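# Six arms lift a marquee roof off its posts

## Task

Using the arm mounting spots given in the scene frame (metres; heading in degrees counter-clockwise from +x): arm1 at x=+0.29 y=+0.65 z=+0.72 heading -102; arm2 at x=-0.22 y=+0.65 z=+0.72 heading -85; arm3 at x=-0.31 y=-0.65 z=+0.72 heading +99; arm4 at x=+0.24 y=-0.65 z=+0.72 heading +83; arm5 at x=-0.70 y=-0.07 z=+0.72 heading +8; arm6 at x=+0.70 y=+0.08 z=+0.72 heading +166. Lift the roof of the marquee off its four posts and set it down low on the table top. Afterwards open the grippers and pull the arms away; the roof must stay where it is without any robot holding it. Every other item on the table should stay as it was, not shifted, leaning or fallen over, and no rigid item may leave the work area.

## Robot and tools

Setup. Six identical i2rt Big YAM arms (arm1 to arm6) are fixed to a tabletop about 0.72 m above the floor. Each has six revolute joints, a two-finger gripper and a wrist camera. Two room cameras, cam_high and cam_low, are not attached to any arm. The hand can be about 1.0 m out from the joint 1 axis when fully extended. With joints 1 and 6 at zero and the hand level and pointing forward, the wrist camera sits above the hand looking toward the fingertips.

Frame. Everything shares one scene frame: origin on the floor, +z upward. The arm base positions and headings in the task are approximate. The hand point is midway between the fingertips; its z axis runs along the fingers and its y axis is the direction in which the fingers open and close.

execute_actions. Argument actions is a list holding exactly one action, or empty to only read state and images. An action is an object keyed by arm name (arm1 to arm6); each arm gets an object with key joints, which maps joint names to absolute target values (not offsets from the current position). Include only the joints you want to change. Names, units and ranges: joint1_rad -2.879 to 2.879 (base yaw, positive counter-clockwise seen from above, 0 extends the arm along its heading); joint2_rad 0 to 3.141 (shoulder, 0 means upper arm pointing back about level, increasing raises it then brings it forward); joint3_rad 0 to 3.019 (elbow, 0 fully folded, increasing opens it); joint4_rad -1.692 to 1.57 (hand pitch, positive tips fingers up); joint5_rad -1.57 to 1.57 (hand side swing, positive toward the arm's right); joint6_rad -2.094 to 2.094 (hand roll, positive clockwise viewed from behind the hand); gripper_m 0 to 0.093 metres of fingertip gap. Radians for joints, metres for the gripper. Arrival tolerances are about ±0.045, ±0.14, ±0.09, ±0.055, ±0.03, ±0.035 rad and ±0.003 m. All motions in one action start together but finish independently, and joints move at different rates, so the hand may sweep a wide curve. Optional cameras lists which images to return (arm1_cam_wrist to arm6_cam_wrist, cam_high, cam_low, or all); omitted, null or ["all"] gives every camera, [] gives none. Any unknown key, camera name or out-of-range number makes the whole call rejected, and nothing moves. Images arrive in the order named on the pictures line.

wait. seconds from 0 to 10; commands nothing new, then returns state and images like an empty action.

zoom_image. camera plus region [x0, y0, x1, y1] in pixels of that camera's most recent full image, origin top-left, at most 504 by 504 pixels.

finished_scene. scene is the integer number of the scene being ended. It is final; call it only once the roof rests low on the table unheld and the arms are clear.

Reading results. joint_positions gives the current joint values. joint_status reports how each commanded motion ended: off_target (stopped short and may still be pushing), contact_stop or time_out (the joint then holds where it stopped, though a timed-out joint may keep pushing toward its target or a nearby clipped target and move on its own if the path clears), not_followed (a collision check between arms or within an arm blocked those targets; the arm may keep retrying them with later actions; grippers in the same action still act). A cause: line often explains a block. on_its_own lists behaviour not commanded in this call; held at there means the target a joint holds, not its position. Joint torques are listed in arm-joint order without the gripper; they carry per-arm offset, scale and noise, are never zero in free air, and friction can mask or mimic a load. MOTOR HOT appears from 85 °C; at 100 °C an OVER-TEMPERATURE FAULT drops that whole arm, including its gripper, until it cools, and its joints read limit_stop_at_motor_heat (resend targets afterwards). A stop reported in one call cancels the remaining execute_actions, wait and finished_scene calls in that reply.

Cautions. The arms do not stop on contact and can push hard; a pushing joint can be relaxed by sending its reported position as target. Sustained holding heats motors, even while you are thinking, and a joint carrying weight slowly sags. Very small target changes may not move a joint. Arms must never squeeze against each other hard; the anti-collision check can react late and ignores fingers, gripper bodies and wrist cameras, and no state line reports arm-to-arm contact. Arms act independently and do not wait for one another. The simulation keeps running while you compose a reply, with the last command held. Avoid dropping, slipping or slamming the roof, bumping the posts or other items, and pushing anything rigid off the work area. Loose objects can occasionally be nudged by an outside disturbance.

Each tool is called after ">>>" as name(argument=value, ...), one argument or row to a line, values as JSON.

## Session

>>> execute_actions(
  actions=[],
)

Scene clock: 0.00 s.
Joint torques (N m, as the arm reports them, + toward a larger angle): no reading
arm1.joint_positions: joint1_rad=+0.260 joint2_rad=+0.405 joint3_rad=+0.535 joint4_rad=-1.237 joint5_rad=+0.194 joint6_rad=-0.388 gripper_m=+0.095
arm1.joint_status: not commanded
arm1.hand: x=+0.2734 y=+0.4589 z=+0.9429 quat_wxyz=(-0.059, -0.523, -0.817, +0.238) (m; scene frame)
arm2.joint_positions: joint1_rad=-0.341 joint2_rad=+0.525 joint3_rad=+0.404 joint4_rad=-1.011 joint5_rad=-0.241 joint6_rad=+0.302 gripper_m=+0.095
arm2.joint_status: not commanded
arm2.hand: x=-0.2334 y=+0.4358 z=+0.9328 quat_wxyz=(-0.237, -0.834, -0.496, +0.055) (m; scene frame)
arm3.joint_positions: joint1_rad=+0.094 joint2_rad=+0.351 joint3_rad=+0.649 joint4_rad=-1.406 joint5_rad=+0.295 joint6_rad=+0.506 gripper_m=+0.094
arm3.joint_status: not commanded
arm3.hand: x=-0.2955 y=-0.4819 z=+1.0381 quat_wxyz=(-0.223, +0.549, -0.791, -0.149) (m; scene frame)
arm4.joint_positions: joint1_rad=-0.213 joint2_rad=+0.469 joint3_rad=+0.485 joint4_rad=-1.098 joint5_rad=-0.151 joint6_rad=-0.534 gripper_m=+0.094
arm4.joint_status: not commanded
arm4.hand: x=+0.2816 y=-0.4418 z=+0.9638 quat_wxyz=(-0.201, +0.766, -0.591, -0.156) (m; scene frame)
arm5.joint_positions: joint1_rad=+0.385 joint2_rad=+0.416 joint3_rad=+0.610 joint4_rad=-1.302 joint5_rad=+0.084 joint6_rad=+0.233 gripper_m=+0.094
arm5.joint_status: not commanded
arm5.hand: x=-0.5319 y=+0.0069 z=+0.9651 quat_wxyz=(-0.235, +0.124, -0.963, -0.047) (m; scene frame)
arm6.joint_positions: joint1_rad=-0.299 joint2_rad=+0.495 joint3_rad=+0.462 joint4_rad=-1.050 joint5_rad=-0.284 joint6_rad=-0.187 gripper_m=+0.095
arm6.joint_status: not commanded
arm6.hand: x=+0.4877 y=+0.1423 z=+0.9222 quat_wxyz=(+0.046, +0.955, -0.120, -0.266) (m; scene frame)
pictures: arm1_cam_wrist, arm2_cam_wrist, arm3_cam_wrist, arm4_cam_wrist, arm5_cam_wrist, arm6_cam_wrist, cam_high, cam_low
Images, in order (width x height): arm1_cam_wrist 504x504, arm2_cam_wrist 504x504, arm3_cam_wrist 504x504, arm4_cam_wrist 504x504, arm5_cam_wrist 504x504, arm6_cam_wrist 504x504, cam_high 504x504, cam_low 504x504.

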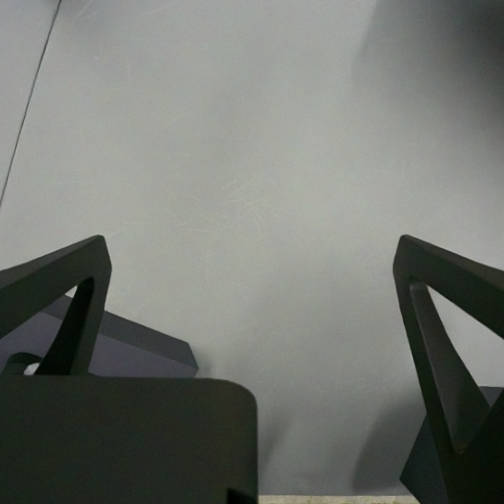

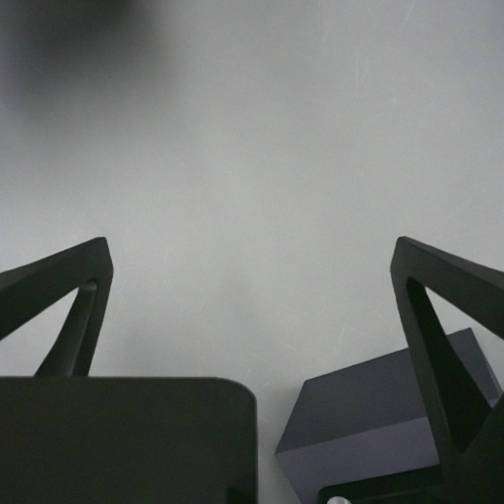

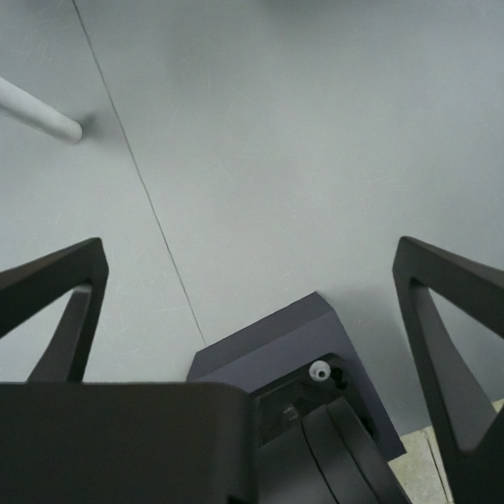

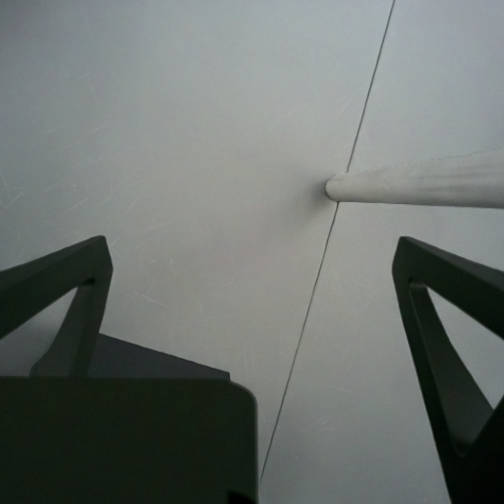

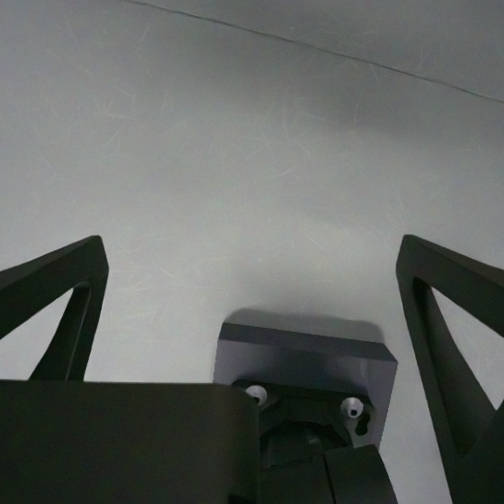

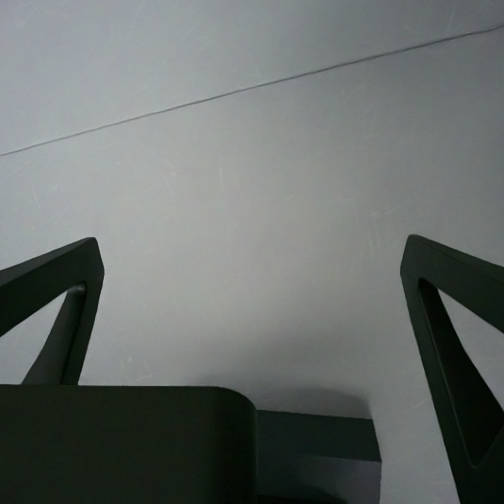

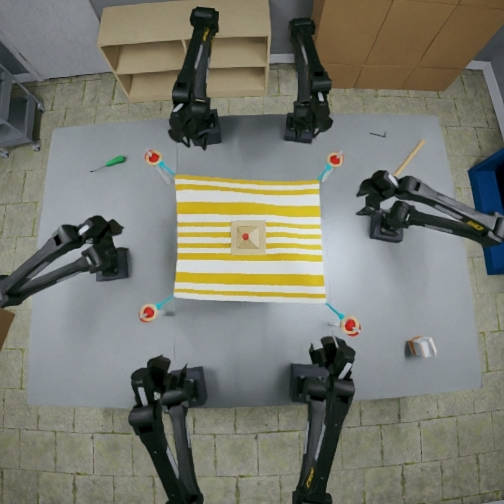

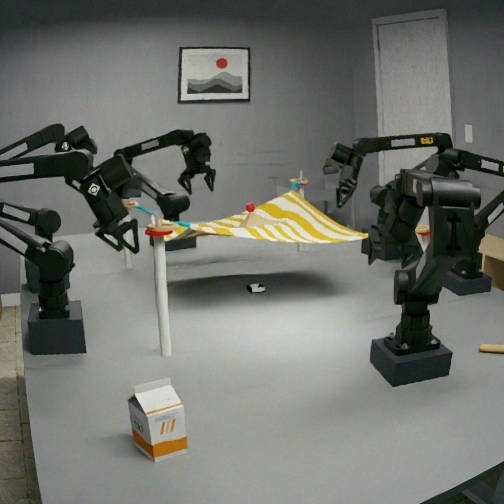

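>>> zoom_image(
  camera="cam_high",
  region=[120, 130, 380, 350],
)

>>> zoom_image(
  camera="cam_low",
  region=[100, 160, 340, 310],
)

>>> zoom_image(
  camera="cam_low",
  region=[120, 190, 200, 250],
)

>>> zoom_image(
  camera="cam_high",
  region=[310, 290, 380, 350],
)

Region (120, 130, 380, 350) of cam_high's 504x504 image, scaled by 1.938, with more detail than that image has; it fills the top 426 rows of this view, and the rest is white.

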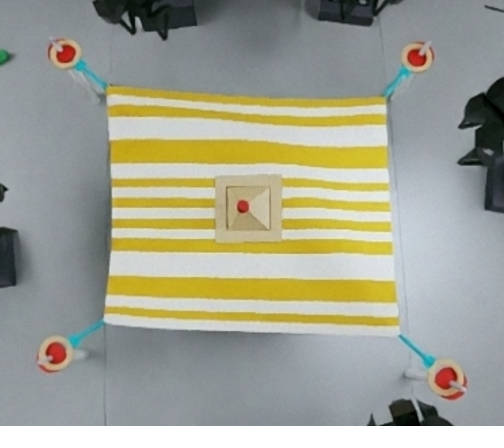

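Region (100, 160, 340, 310) of cam_low's 504x504 image, scaled by 2.100, with more detail than that image has; it fills the top 315 rows of this view, and the rest is white.

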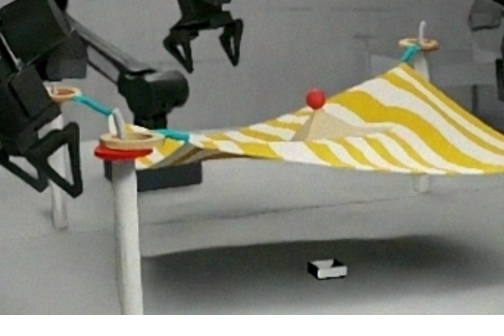

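Region (120, 190, 200, 250) of cam_low's 504x504 image, scaled by 6.300, with more detail than that image has; it fills the top 378 rows of this view, and the rest is white.

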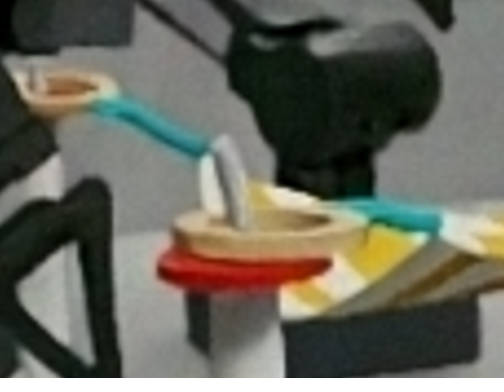

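Region (310, 290, 380, 350) of cam_high's 504x504 image, scaled by 7.200, with more detail than that image has; it fills the top 432 rows of this view, and the rest is white.

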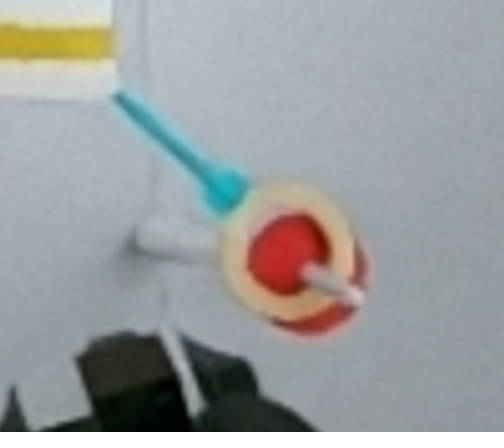

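>>> execute_actions(
  actions=[
    {"arm1":{"joints":{"joint3_rad":1.0,"joint5_rad":0,"joint6_rad":0}},"arm2":{"joints":{"joint3_rad":1.0,"joint5_rad":0,"joint6_rad":0}},"arm3":{"joints":{"joint3_rad":1.0,"joint5_rad":0,"joint6_rad":0}},"arm4":{"joints":{"joint3_rad":1.0,"joint5_rad":0,"joint6_rad":0}},"arm5":{"joints":{"joint3_rad":1.3,"joint5_rad":0,"joint6_rad":0}},"arm6":{"joints":{"joint3_rad":0.9,"joint4_rad":-0.4,"joint5_rad":0,"joint6_rad":0}}},
  ],
  cameras=[],
)

>>> execute_actions(
  actions=[
    {"arm1":{"joints":{"joint1_rad":0.49,"joint2_rad":0.95,"joint3_rad":1.1,"joint4_rad":-1.4}},"arm2":{"joints":{"joint1_rad":-0.65,"joint2_rad":1.0,"joint3_rad":1.15,"joint4_rad":-1.4}},"arm3":{"joints":{"joint1_rad":0.22,"joint2_rad":1.0,"joint3_rad":1.1,"joint4_rad":-1.4}},"arm4":{"joints":{"joint1_rad":-0.31,"joint2_rad":0.9,"joint3_rad":1.1,"joint4_rad":-1.5}},"arm5":{"joints":{"joint1_rad":0,"joint2_rad":0.8,"joint4_rad":-1.3}},"arm6":{"joints":{"joint1_rad":0.2,"joint2_rad":0.2,"joint4_rad":-1.0}}},
  ],
)

Scene clock: 71.60 s.
Joint torques (N m, as the arm reports them, + toward a larger angle): arm1=[-0.43  2.51 12.2   1.97 -0.19  0.21] | arm2=[-2.75  1.72 13.74  2.45  0.15 -0.14] | arm3=[-0.12  3.5  12.82  1.73 -0.18 -0.12] | arm4=[-0.47  4.   10.7   1.41  0.29  0.07] | arm5=[-0.9   7.42 11.41  2.24 -0.14 -0.08] | arm6=[ 0.38 -0.13 14.5   2.84  0.2   0.2 ]
arm1.joint_positions: joint1_rad=+0.260 joint2_rad=+0.405 joint3_rad=+0.960 joint4_rad=-1.237 joint5_rad=+0.004 joint6_rad=-0.010 gripper_m=+0.095
arm1.joint_status: all done
arm1.hand: x=+0.3085 y=+0.4325 z=+1.1565 quat_wxyz=(-0.313, -0.607, -0.670, +0.291) (m; scene frame)
arm2.joint_positions: joint1_rad=-0.341 joint2_rad=+0.525 joint3_rad=+0.954 joint4_rad=-1.011 joint5_rad=-0.003 joint6_rad=+0.008 gripper_m=+0.095
arm2.joint_status: all done
arm2.hand: x=-0.2941 y=+0.3736 z=+1.2193 quat_wxyz=(-0.295, -0.700, -0.539, +0.364) (m; scene frame)
arm3.joint_positions: joint1_rad=+0.094 joint2_rad=+0.351 joint3_rad=+0.963 joint4_rad=-1.406 joint5_rad=+0.004 joint6_rad=+0.008 gripper_m=+0.094
arm3.joint_status: all done
arm3.hand: x=-0.3463 y=-0.4796 z=+1.1837 quat_wxyz=(-0.237, +0.719, -0.582, -0.296) (m; scene frame)
arm4.joint_positions: joint1_rad=-0.213 joint2_rad=+0.469 joint3_rad=+0.967 joint4_rad=-1.098 joint5_rad=-0.003 joint6_rad=-0.015 gripper_m=+0.094
arm4.joint_status: all done
arm4.hand: x=+0.3192 y=-0.4106 z=+1.2166 quat_wxyz=(-0.379, +0.524, -0.711, -0.274) (m; scene frame)
arm5.joint_positions: joint1_rad=+0.385 joint2_rad=+0.416 joint3_rad=+1.269 joint4_rad=-1.302 joint5_rad=+0.003 joint6_rad=+0.010 gripper_m=+0.094
arm5.joint_status: all done
arm5.hand: x=-0.5528 y=+0.0114 z=+1.2915 quat_wxyz=(-0.520, +0.208, -0.817, -0.136) (m; scene frame)
arm6.joint_positions: joint1_rad=-0.299 joint2_rad=+0.493 joint3_rad=+0.871 joint4_rad=-0.414 joint5_rad=-0.003 joint6_rad=-0.013 gripper_m=+0.095
arm6.joint_status: all done
arm6.hand: x=+0.4136 y=+0.2348 z=+1.2769 quat_wxyz=(-0.180, +0.702, -0.173, -0.667) (m; scene frame)
pictures: none
No camera images: the call's "cameras" was empty. Leave "cameras" out to get every camera's image.

Scene clock: 73.00 s.
Joint torques (N m, as the arm reports them, + toward a larger angle): arm1=[ 0.42 -5.   11.76  0.41 -0.15  0.24] | arm2=[-3.25 -4.61 12.1   0.7   0.1  -0.13] | arm3=[ 0.53 -6.76 13.27  1.06 -0.15 -0.1 ] | arm4=[-1.21 -3.3   9.75 -0.11  0.25  0.04] | arm5=[-1.13 -0.12 12.45  1.87  0.01 -0.04] | arm6=[ 1.13  4.44 12.93  1.81  0.12  0.19]
arm1.joint_positions: joint1_rad=+0.482 joint2_rad=+0.961 joint3_rad=+1.070 joint4_rad=-1.388 joint5_rad=+0.003 joint6_rad=-0.009 gripper_m=+0.095
arm1.joint_status: all done
arm1.hand: x=+0.3848 y=+0.3522 z=+1.0539 quat_wxyz=(-0.115, -0.579, -0.803, +0.085) (m; scene frame)
arm2.joint_positions: joint1_rad=-0.643 joint2_rad=+1.015 joint3_rad=+1.123 joint4_rad=-1.389 joint5_rad=-0.002 joint6_rad=+0.008 gripper_m=+0.095
arm2.joint_status: all done
arm2.hand: x=-0.3961 y=+0.3660 z=+1.1087 quat_wxyz=(-0.071, -0.866, -0.481, +0.117) (m; scene frame)
arm3.joint_positions: joint1_rad=+0.213 joint2_rad=+1.010 joint3_rad=+1.070 joint4_rad=-1.406 joint5_rad=+0.003 joint6_rad=+0.007 gripper_m=+0.094
arm3.joint_status: all done
arm3.hand: x=-0.4129 y=-0.3537 z=+1.0857 quat_wxyz=(-0.066, +0.809, -0.577, -0.092) (m; scene frame)
arm4.joint_positions: joint1_rad=-0.303 joint2_rad=+0.906 joint3_rad=+1.081 joint4_rad=-1.483 joint5_rad=-0.003 joint6_rad=-0.014 gripper_m=+0.094
arm4.joint_status: all done
arm4.hand: x=+0.3515 y=-0.3921 z=+1.1103 quat_wxyz=(-0.109, +0.551, -0.824, -0.074) (m; scene frame)
arm5.joint_positions: joint1_rad=+0.003 joint2_rad=+0.804 joint3_rad=+1.277 joint4_rad=-1.302 joint5_rad=+0.001 joint6_rad=+0.009 gripper_m=+0.094
arm5.joint_status: all done
arm5.hand: x=-0.3939 y=-0.0337 z=+1.2098 quat_wxyz=(-0.368, +0.054, -0.928, -0.027) (m; scene frame)
arm6.joint_positions: joint1_rad=+0.190 joint2_rad=+0.193 joint3_rad=+0.871 joint4_rad=-0.992 joint5_rad=-0.001 joint6_rad=-0.013 gripper_m=+0.095
arm6.joint_status: all done
arm6.hand: x=+0.5003 y=+0.0827 z=+1.2091 quat_wxyz=(-0.010, +0.812, -0.001, -0.583) (m; scene frame)
pictures: arm1_cam_wrist, arm2_cam_wrist, arm3_cam_wrist, arm4_cam_wrist, arm5_cam_wrist, arm6_cam_wrist, cam_high, cam_low
Images, in order (width x height): arm1_cam_wrist 504x504, arm2_cam_wrist 504x504, arm3_cam_wrist 504x504, arm4_cam_wrist 504x504, arm5_cam_wrist 504x504, arm6_cam_wrist 504x504, cam_high 504x504, cam_low 504x504.

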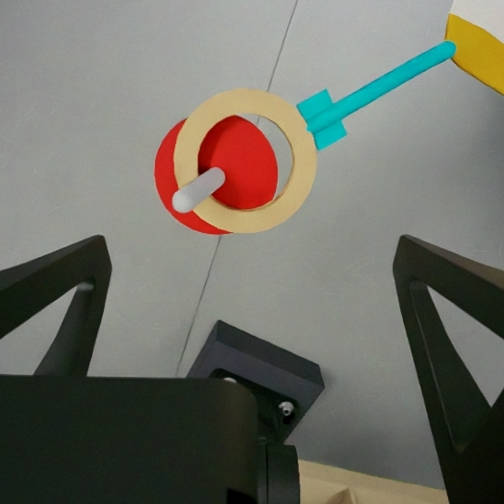

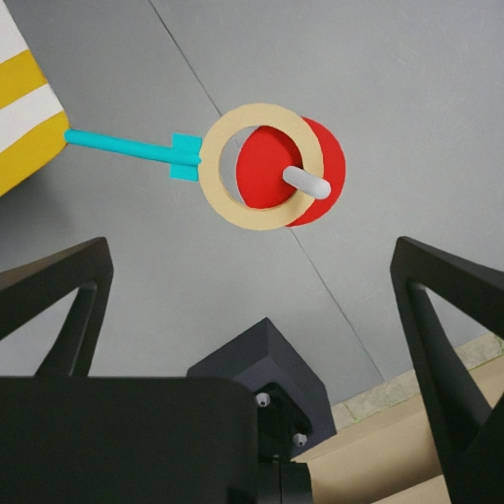

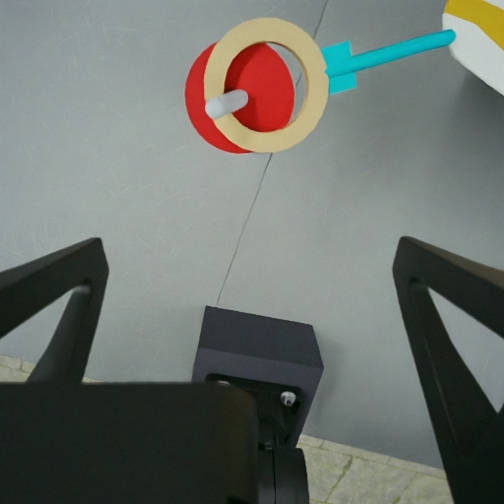

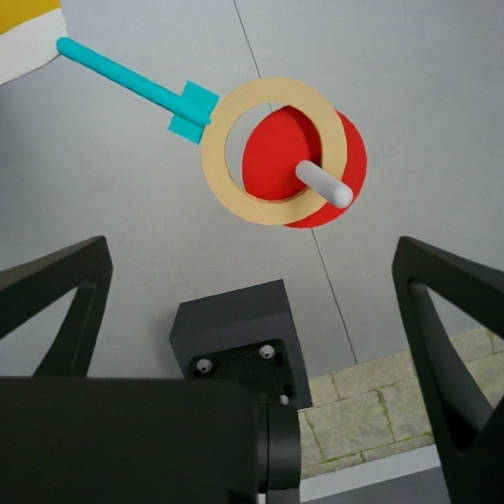

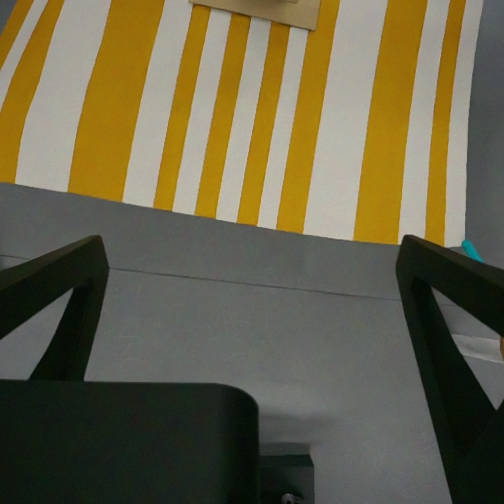

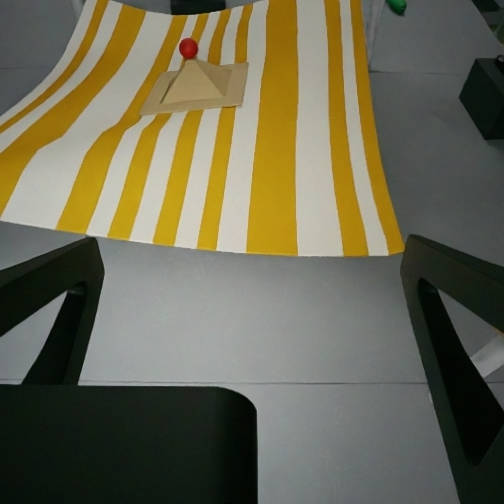

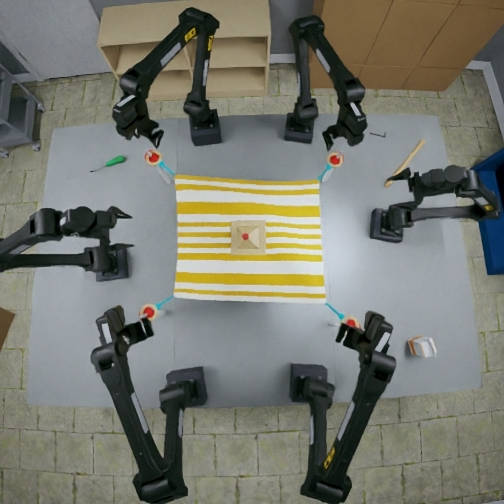

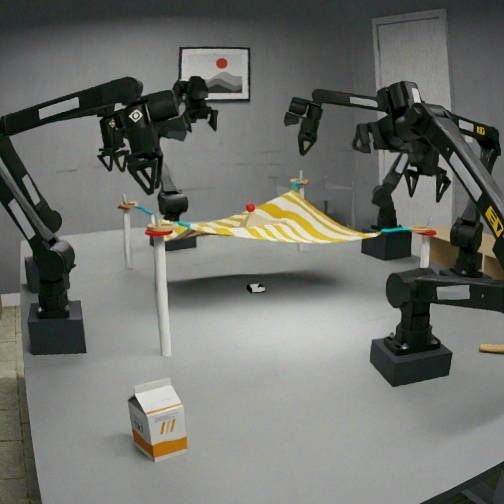

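>>> execute_actions(
  actions=[
    {"arm1":{"joints":{"joint1_rad":0.375,"joint2_rad":1.27,"joint3_rad":1.275,"joint4_rad":-1.55,"joint6_rad":0.93,"gripper_m":0.065}},"arm2":{"joints":{"joint1_rad":-0.518,"joint2_rad":1.265,"joint3_rad":1.205,"joint4_rad":-1.465,"joint6_rad":-1.32,"gripper_m":0.065}},"arm3":{"joints":{"joint1_rad":0.07,"joint2_rad":1.375,"joint3_rad":1.22,"joint4_rad":-1.38,"joint6_rad":1.21,"gripper_m":0.065}},"arm4":{"joints":{"joint1_rad":-0.2,"joint2_rad":1.2,"joint3_rad":1.24,"joint4_rad":-1.595,"joint6_rad":-1.09,"gripper_m":0.065}},"arm5":{"joints":{"joint2_rad":0.2,"joint3_rad":0.9,"joint4_rad":-1.1}}},
  ],
  cameras=["arm1_cam_wrist","arm2_cam_wrist","arm3_cam_wrist","arm4_cam_wrist","cam_low"],
)

Scene clock: 170.37 s.
Joint torques (N m, as the arm reports them, + toward a larger angle): arm1=[-0.47 -8.71 12.25 -0.18 -0.05  0.23] | arm2=[-2.48 -7.49 12.49  0.04 -0.02 -0.17] | arm3=[ -0.01 -13.36  12.99   0.81   0.02   0.1 ] | arm4=[-0.27 -8.35 10.05 -0.59  0.14 -0.29] | arm5=[-1.23  6.97  8.89  3.15  0.02 -0.05] | arm6=[ 1.11  4.51 12.94  1.82  0.11  0.19]
arm1.joint_positions: joint1_rad=+0.378 joint2_rad=+1.287 joint3_rad=+1.234 joint4_rad=-1.538 joint5_rad=+0.001 joint6_rad=+0.920 gripper_m=+0.065
arm1.joint_status: all done
arm1.hand: x=+0.3634 y=+0.2989 z=+1.0147 quat_wxyz=(+0.012, -0.909, -0.417, -0.003) (m; scene frame)
arm2.joint_positions: joint1_rad=-0.520 joint2_rad=+1.279 joint3_rad=+1.166 joint4_rad=-1.454 joint5_rad=-0.001 joint6_rad=-1.312 gripper_m=+0.065
arm2.joint_status: all done
arm2.hand: x=-0.3711 y=+0.3216 z=+1.0388 quat_wxyz=(-0.006, -0.335, -0.942, -0.005) (m; scene frame)
arm3.joint_positions: joint1_rad=+0.070 joint2_rad=+1.386 joint3_rad=+1.185 joint4_rad=-1.393 joint5_rad=+0.002 joint6_rad=+1.202 gripper_m=+0.065
arm3.joint_status: all done
arm3.hand: x=-0.3843 y=-0.2699 z=+1.0083 quat_wxyz=(+0.001, +0.278, -0.960, +0.011) (m; scene frame)
arm4.joint_positions: joint1_rad=-0.205 joint2_rad=+1.209 joint3_rad=+1.210 joint4_rad=-1.578 joint5_rad=-0.002 joint6_rad=-1.075 gripper_m=+0.065
arm4.joint_status: all done
arm4.hand: x=+0.3408 y=-0.3346 z=+1.0744 quat_wxyz=(+0.002, +0.921, -0.390, -0.002) (m; scene frame)
arm5.joint_positions: joint1_rad=+0.003 joint2_rad=+0.201 joint3_rad=+0.904 joint4_rad=-1.123 joint5_rad=+0.001 joint6_rad=+0.009 gripper_m=+0.094
arm5.joint_status: all done
arm5.hand: x=-0.5264 y=-0.0504 z=+1.1842 quat_wxyz=(-0.548, +0.048, -0.834, -0.039) (m; scene frame)
arm6.joint_positions: joint1_rad=+0.190 joint2_rad=+0.193 joint3_rad=+0.871 joint4_rad=-0.992 joint5_rad=-0.001 joint6_rad=-0.013 gripper_m=+0.095
arm6.joint_status: not commanded
arm6.hand: x=+0.5003 y=+0.0827 z=+1.2091 quat_wxyz=(-0.010, +0.812, -0.001, -0.583) (m; scene frame)
pictures: arm1_cam_wrist, arm2_cam_wrist, arm3_cam_wrist, arm4_cam_wrist, cam_low
Images, in order (width x height): arm1_cam_wrist 504x504, arm2_cam_wrist 504x504, arm3_cam_wrist 504x504, arm4_cam_wrist 504x504, cam_low 504x504.

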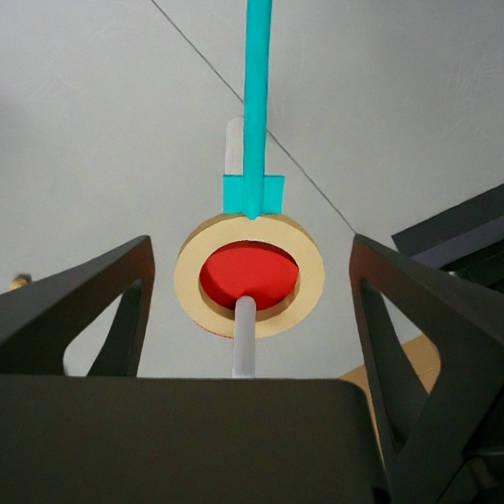

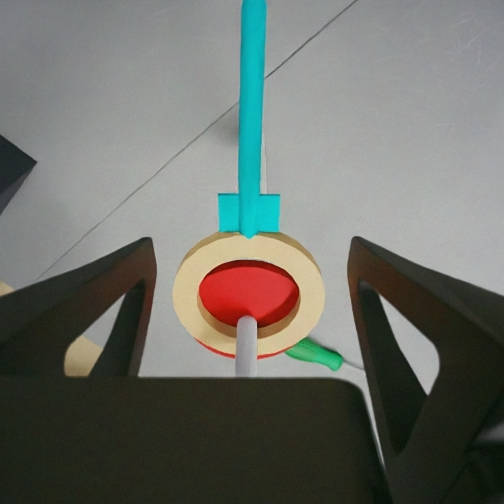

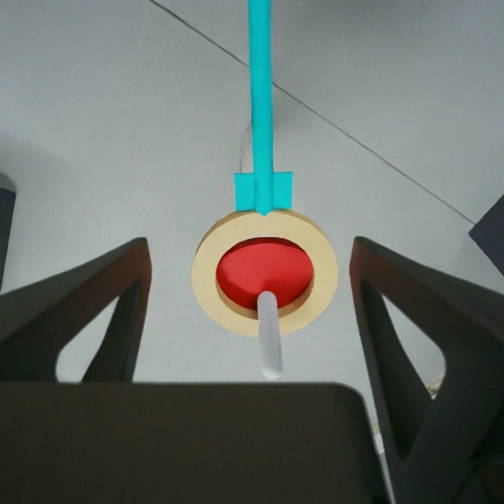

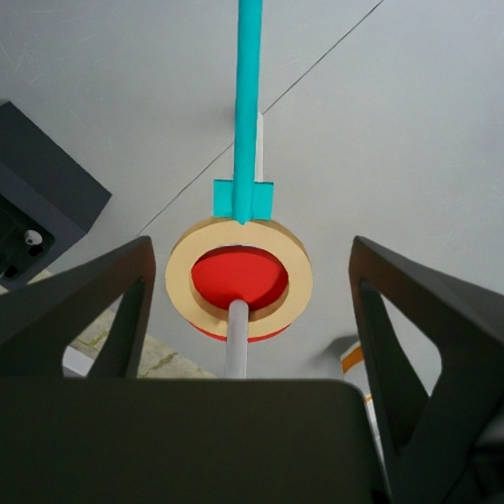

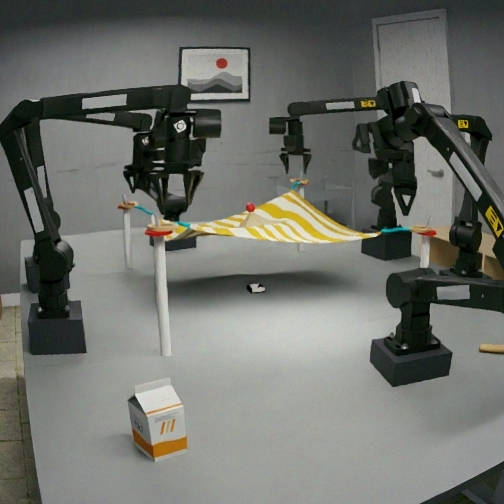

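>>> execute_actions(
  actions=[
    {"arm1":{"joints":{"joint3_rad":1.13,"joint4_rad":-1.405}},"arm2":{"joints":{"joint1_rad":-0.548,"joint3_rad":1.062,"joint4_rad":-1.325}},"arm3":{"joints":{"joint3_rad":1.08,"joint4_rad":-1.255}},"arm4":{"joints":{"joint3_rad":1.105,"joint4_rad":-1.46}}},
  ],
  cameras=["arm1_cam_wrist","arm2_cam_wrist","arm3_cam_wrist","arm4_cam_wrist","cam_low"],
)

Scene clock: 192.13 s.
Joint torques (N m, as the arm reports them, + toward a larger angle): arm1=[-0.42 -8.    8.96  0.94 -0.05  0.24] | arm2=[-3.52 -7.16  8.71  1.16 -0.03 -0.13] | arm3=[ -0.15 -12.63   9.46   1.04   0.02   0.08] | arm4=[-0.46 -7.46  8.43  0.66  0.14 -0.28] | arm5=[-1.1   7.26  8.84  3.2   0.   -0.02] | arm6=[ 1.13  4.52 12.94  1.82  0.11  0.18]
arm1.joint_positions: joint1_rad=+0.378 joint2_rad=+1.279 joint3_rad=+1.123 joint4_rad=-1.419 joint5_rad=+0.001 joint6_rad=+0.921 gripper_m=+0.065
arm1.joint_status: all done
arm1.hand: x=+0.3627 y=+0.3022 z=+0.9751 quat_wxyz=(+0.004, -0.909, -0.416, -0.001) (m; scene frame)
arm2.joint_positions: joint1_rad=-0.537 joint2_rad=+1.275 joint3_rad=+1.066 joint4_rad=-1.338 joint5_rad=-0.001 joint6_rad=-1.312 gripper_m=+0.065
arm2.joint_status: all done
arm2.hand: x=-0.3752 y=+0.3267 z=+1.0026 quat_wxyz=(-0.004, -0.343, -0.939, +0.005) (m; scene frame)
arm3.joint_positions: joint1_rad=+0.070 joint2_rad=+1.379 joint3_rad=+1.082 joint4_rad=-1.273 joint5_rad=+0.002 joint6_rad=+1.202 gripper_m=+0.065
arm3.joint_status: all done
arm3.hand: x=-0.3832 y=-0.2753 z=+0.9728 quat_wxyz=(+0.000, +0.278, -0.961, -0.001) (m; scene frame)
arm4.joint_positions: joint1_rad=-0.205 joint2_rad=+1.201 joint3_rad=+1.099 joint4_rad=-1.478 joint5_rad=-0.002 joint6_rad=-1.076 gripper_m=+0.065
arm4.joint_status: all done
arm4.hand: x=+0.3390 y=-0.3399 z=+1.0344 quat_wxyz=(+0.003, +0.921, -0.390, -0.002) (m; scene frame)
arm5.joint_positions: joint1_rad=+0.003 joint2_rad=+0.201 joint3_rad=+0.904 joint4_rad=-1.123 joint5_rad=+0.001 joint6_rad=+0.009 gripper_m=+0.094
arm5.joint_status: not commanded
arm5.hand: x=-0.5264 y=-0.0504 z=+1.1842 quat_wxyz=(-0.548, +0.048, -0.834, -0.039) (m; scene frame)
arm6.joint_positions: joint1_rad=+0.190 joint2_rad=+0.193 joint3_rad=+0.871 joint4_rad=-0.992 joint5_rad=-0.001 joint6_rad=-0.013 gripper_m=+0.095
arm6.joint_status: not commanded
arm6.hand: x=+0.5003 y=+0.0827 z=+1.2091 quat_wxyz=(-0.010, +0.812, -0.001, -0.583) (m; scene frame)
pictures: arm1_cam_wrist, arm2_cam_wrist, arm3_cam_wrist, arm4_cam_wrist, cam_low
Images, in order (width x height): arm1_cam_wrist 504x504, arm2_cam_wrist 504x504, arm3_cam_wrist 504x504, arm4_cam_wrist 504x504, cam_low 504x504.

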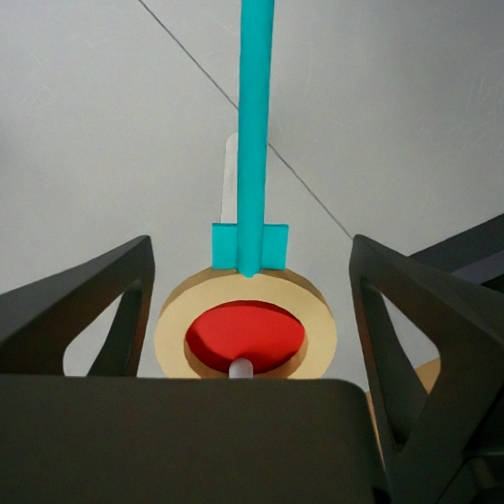

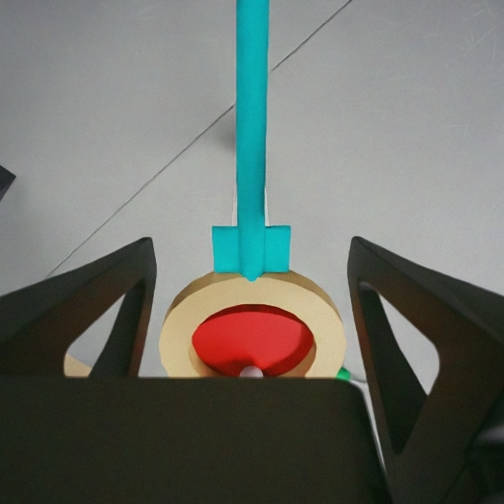

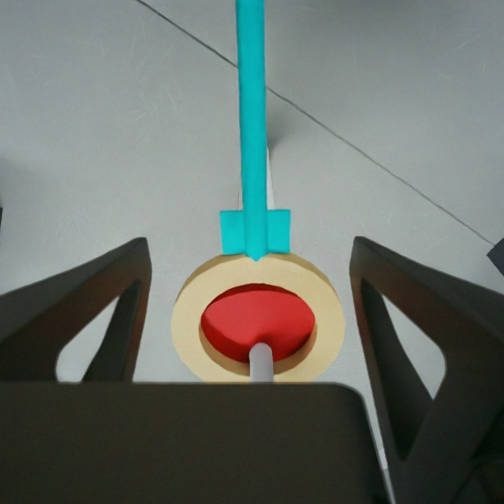

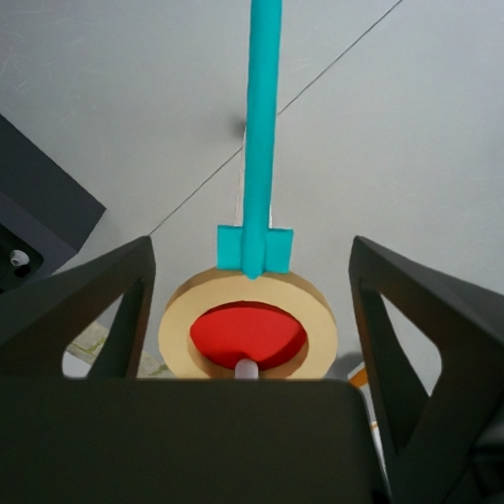

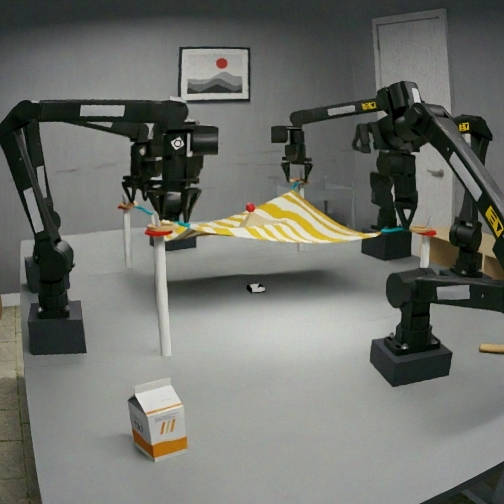

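>>> execute_actions(
  actions=[
    {"arm1":{"joints":{"joint1_rad":0.408,"joint3_rad":1.05,"joint4_rad":-1.32}},"arm2":{"joints":{"joint1_rad":-0.574,"joint3_rad":0.982,"joint4_rad":-1.232}},"arm3":{"joints":{"joint1_rad":0.10,"joint2_rad":1.403,"joint3_rad":0.984,"joint4_rad":-1.13}},"arm4":{"joints":{"joint1_rad":-0.24,"joint3_rad":1.016,"joint4_rad":-1.37}}},
  ],
  cameras=["arm1_cam_wrist","arm2_cam_wrist","arm3_cam_wrist","arm4_cam_wrist","cam_low"],
)

>>> zoom_image(
  camera="cam_low",
  region=[110, 170, 230, 260],
)

>>> zoom_image(
  camera="cam_low",
  region=[260, 150, 450, 260],
)

Scene clock: 216.87 s.
Joint torques (N m, as the arm reports them, + toward a larger angle): arm1=[ 0.27 -8.06  9.07  0.94 -0.04  0.23] | arm2=[-3.32 -6.68  7.9   1.2  -0.03 -0.11] | arm3=[  0.68 -11.52   9.01   1.07   0.02   0.08] | arm4=[-1.56 -7.55  8.21  0.68  0.13 -0.26] | arm5=[-1.01  7.82  8.88  3.1  -0.04 -0.03] | arm6=[ 1.15  4.51 12.94  1.83  0.11  0.18]
arm1.joint_positions: joint1_rad=+0.398 joint2_rad=+1.278 joint3_rad=+1.044 joint4_rad=-1.334 joint5_rad=+0.001 joint6_rad=+0.921 gripper_m=+0.065
arm1.joint_status: all done
arm1.hand: x=+0.3684 y=+0.3082 z=+0.9458 quat_wxyz=(+0.001, -0.905, -0.425, +0.000) (m; scene frame)
arm2.joint_positions: joint1_rad=-0.564 joint2_rad=+1.274 joint3_rad=+0.992 joint4_rad=-1.245 joint5_rad=-0.001 joint6_rad=-1.314 gripper_m=+0.065
arm2.joint_status: all done
arm2.hand: x=-0.3824 y=+0.3332 z=+0.9754 quat_wxyz=(-0.003, -0.355, -0.935, +0.015) (m; scene frame)
arm3.joint_positions: joint1_rad=+0.091 joint2_rad=+1.400 joint3_rad=+0.988 joint4_rad=-1.147 joint5_rad=+0.002 joint6_rad=+1.202 gripper_m=+0.065
arm3.joint_status: all done
arm3.hand: x=-0.3900 y=-0.2814 z=+0.9317 quat_wxyz=(-0.001, +0.288, -0.958, -0.006) (m; scene frame)
arm4.joint_positions: joint1_rad=-0.230 joint2_rad=+1.201 joint3_rad=+1.011 joint4_rad=-1.387 joint5_rad=-0.002 joint6_rad=-1.076 gripper_m=+0.065
arm4.joint_status: all done
arm4.hand: x=+0.3454 y=-0.3465 z=+1.0012 quat_wxyz=(+0.002, +0.916, -0.402, -0.002) (m; scene frame)
arm5.joint_positions: joint1_rad=+0.003 joint2_rad=+0.201 joint3_rad=+0.904 joint4_rad=-1.123 joint5_rad=+0.001 joint6_rad=+0.009 gripper_m=+0.094
arm5.joint_status: not commanded
arm5.hand: x=-0.5264 y=-0.0504 z=+1.1842 quat_wxyz=(-0.548, +0.048, -0.834, -0.039) (m; scene frame)
arm6.joint_positions: joint1_rad=+0.190 joint2_rad=+0.193 joint3_rad=+0.871 joint4_rad=-0.992 joint5_rad=-0.001 joint6_rad=-0.013 gripper_m=+0.095
arm6.joint_status: not commanded
arm6.hand: x=+0.5003 y=+0.0827 z=+1.2091 quat_wxyz=(-0.010, +0.812, -0.001, -0.583) (m; scene frame)
pictures: arm1_cam_wrist, arm2_cam_wrist, arm3_cam_wrist, arm4_cam_wrist, cam_low
Images, in order (width x height): arm1_cam_wrist 504x504, arm2_cam_wrist 504x504, arm3_cam_wrist 504x504, arm4_cam_wrist 504x504, cam_low 504x504.

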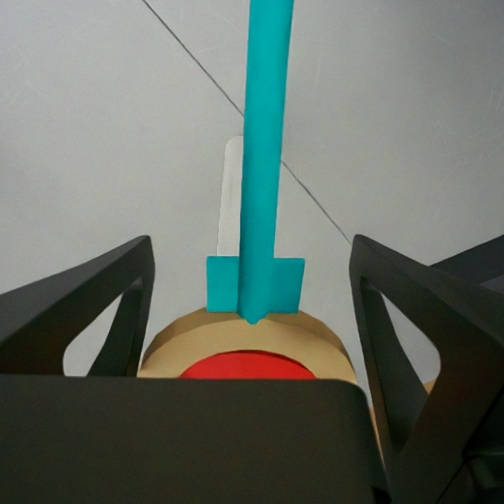

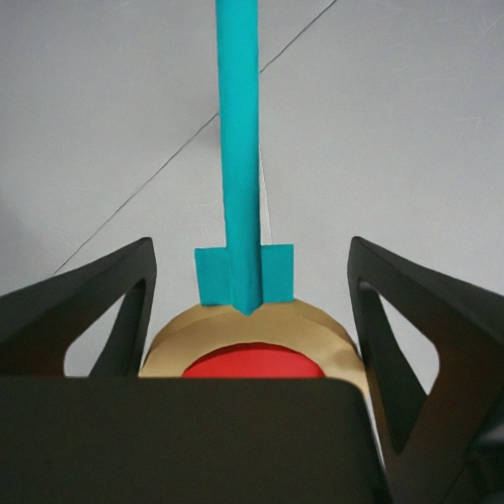

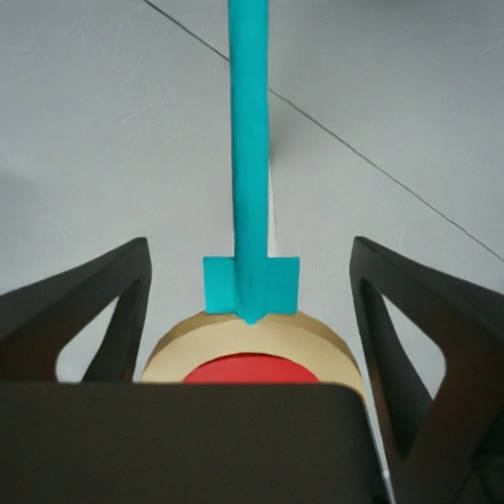

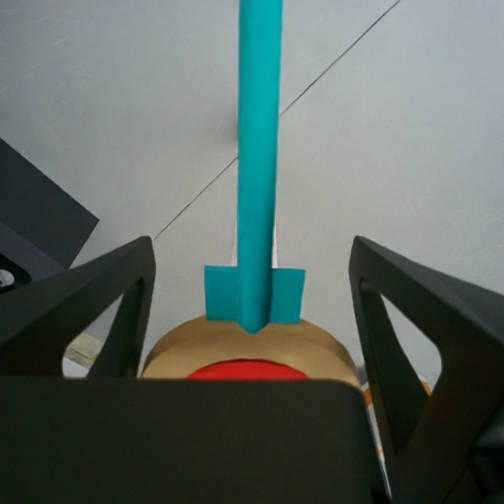

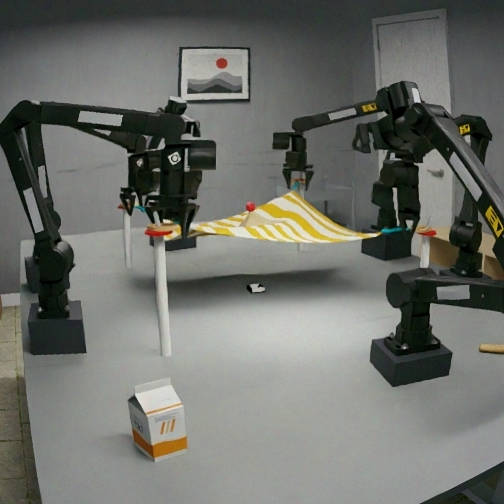

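Region (110, 170, 230, 260) of cam_low's 504x504 image, scaled by 4.200, with more detail than that image has; it fills the top 378 rows of this view, and the rest is white.

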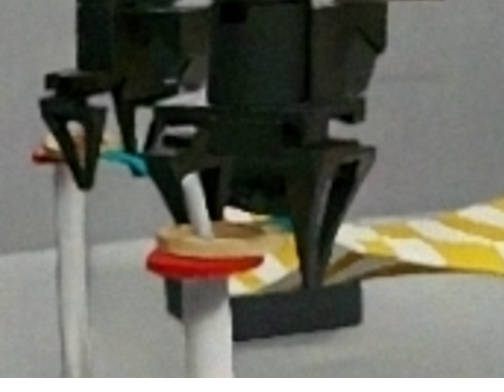

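Region (260, 150, 450, 260) of cam_low's 504x504 image, scaled by 2.653, with more detail than that image has; it fills the top 292 rows of this view, and the rest is white.

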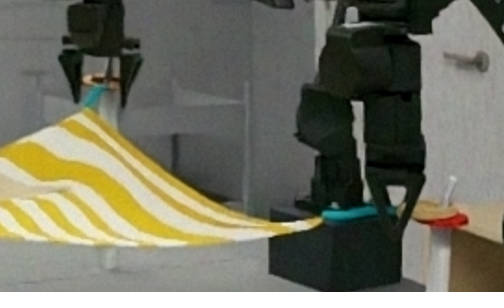

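>>> execute_actions(
  actions=[
    {"arm1":{"joints":{"joint3_rad":1.105,"joint4_rad":-1.375}},"arm2":{"joints":{"joint1_rad":-0.545,"joint3_rad":1.06,"joint4_rad":-1.30}},"arm3":{"joints":{"joint3_rad":1.055,"joint4_rad":-1.195}},"arm4":{"joints":{"joint3_rad":1.07,"joint4_rad":-1.435}}},
  ],
  cameras=["arm1_cam_wrist","arm2_cam_wrist","arm3_cam_wrist","arm4_cam_wrist","cam_low"],
)

>>> zoom_image(
  camera="cam_low",
  region=[110, 170, 230, 260],
)

>>> zoom_image(
  camera="cam_low",
  region=[260, 150, 450, 260],
)

Scene clock: 232.30 s.
Joint torques (N m, as the arm reports them, + toward a larger angle): arm1=[ 0.57 -7.82 13.08 -0.18 -0.05  0.22] | arm2=[-1.74 -6.65 13.4  -0.07 -0.03 -0.1 ] | arm3=[  0.41 -11.7   14.62  -0.35   0.02   0.08] | arm4=[-1.3  -7.12 11.17 -0.61  0.15 -0.26] | arm5=[-1.08  7.25  8.95  3.16  0.01 -0.06] | arm6=[ 1.08  4.49 12.94  1.83  0.12  0.19]
arm1.joint_positions: joint1_rad=+0.398 joint2_rad=+1.278 joint3_rad=+1.051 joint4_rad=-1.363 joint5_rad=+0.001 joint6_rad=+0.921 gripper_m=+0.065
arm1.joint_status: all done
arm1.hand: x=+0.3673 y=+0.3130 z=+0.9484 quat_wxyz=(+0.012, -0.905, -0.425, -0.003) (m; scene frame)
arm2.joint_positions: joint1_rad=-0.557 joint2_rad=+1.274 joint3_rad=+1.007 joint4_rad=-1.286 joint5_rad=-0.001 joint6_rad=-1.315 gripper_m=+0.065
arm2.joint_status: all done
arm2.hand: x=-0.3782 y=+0.3366 z=+0.9808 quat_wxyz=(-0.005, -0.352, -0.936, +0.002) (m; scene frame)
arm3.joint_positions: joint1_rad=+0.091 joint2_rad=+1.400 joint3_rad=+0.996 joint4_rad=-1.179 joint5_rad=+0.002 joint6_rad=+1.203 gripper_m=+0.065
arm3.joint_status: all done
arm3.hand: x=-0.3890 y=-0.2860 z=+0.9345 quat_wxyz=(+0.000, +0.288, -0.958, +0.006) (m; scene frame)
arm4.joint_positions: joint1_rad=-0.230 joint2_rad=+1.201 joint3_rad=+1.023 joint4_rad=-1.419 joint5_rad=-0.002 joint6_rad=-1.076 gripper_m=+0.065
arm4.joint_status: all done
arm4.hand: x=+0.3441 y=-0.3503 z=+1.0059 quat_wxyz=(+0.012, +0.916, -0.402, -0.001) (m; scene frame)
arm5.joint_positions: joint1_rad=+0.003 joint2_rad=+0.201 joint3_rad=+0.904 joint4_rad=-1.123 joint5_rad=+0.001 joint6_rad=+0.009 gripper_m=+0.094
arm5.joint_status: not commanded
arm5.hand: x=-0.5264 y=-0.0504 z=+1.1842 quat_wxyz=(-0.548, +0.048, -0.834, -0.039) (m; scene frame)
arm6.joint_positions: joint1_rad=+0.190 joint2_rad=+0.193 joint3_rad=+0.871 joint4_rad=-0.992 joint5_rad=-0.001 joint6_rad=-0.013 gripper_m=+0.095
arm6.joint_status: not commanded
arm6.hand: x=+0.5003 y=+0.0827 z=+1.2091 quat_wxyz=(-0.010, +0.812, -0.001, -0.583) (m; scene frame)
pictures: arm1_cam_wrist, arm2_cam_wrist, arm3_cam_wrist, arm4_cam_wrist, cam_low
Images, in order (width x height): arm1_cam_wrist 504x504, arm2_cam_wrist 504x504, arm3_cam_wrist 504x504, arm4_cam_wrist 504x504, cam_low 504x504.

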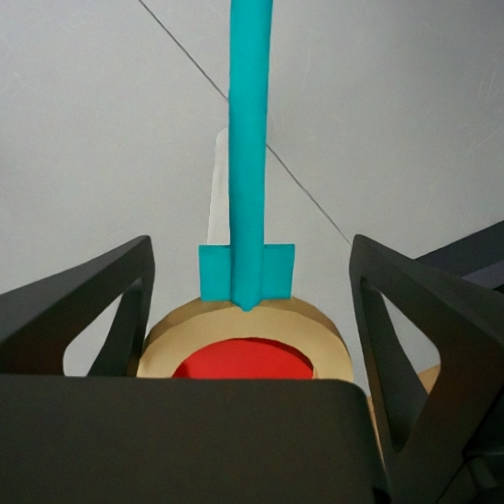

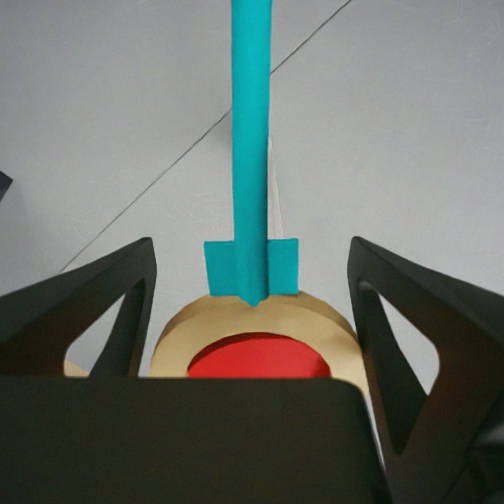

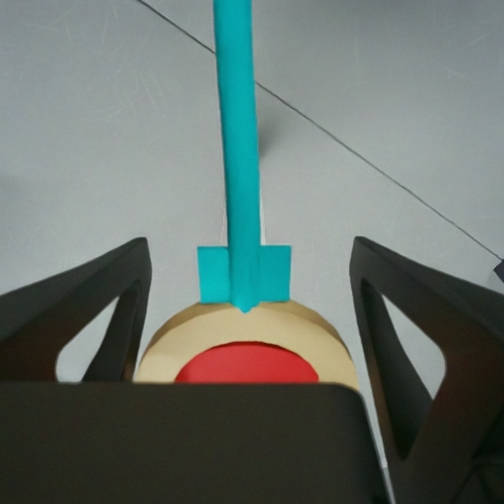

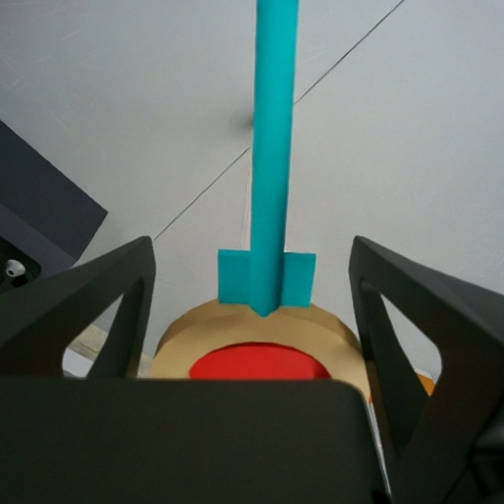

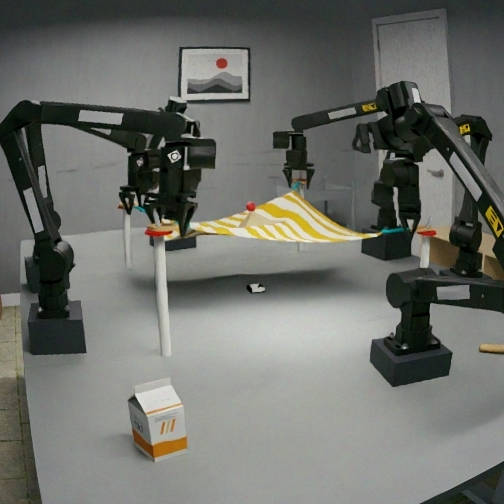

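Region (110, 170, 230, 260) of cam_low's 504x504 image, scaled by 4.200, with more detail than that image has; it fills the top 378 rows of this view, and the rest is white.

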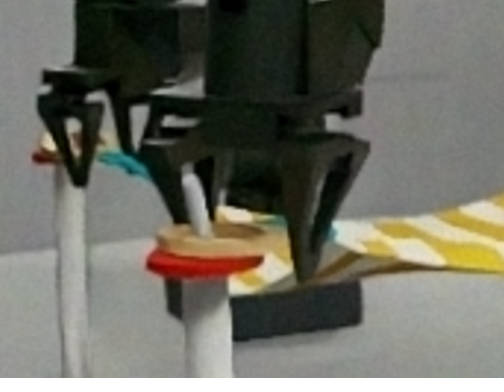

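Region (260, 150, 450, 260) of cam_low's 504x504 image, scaled by 2.653, with more detail than that image has; it fills the top 292 rows of this view, and the rest is white.

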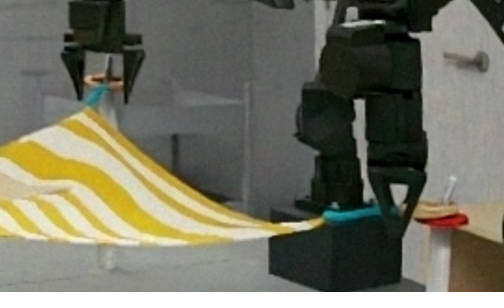

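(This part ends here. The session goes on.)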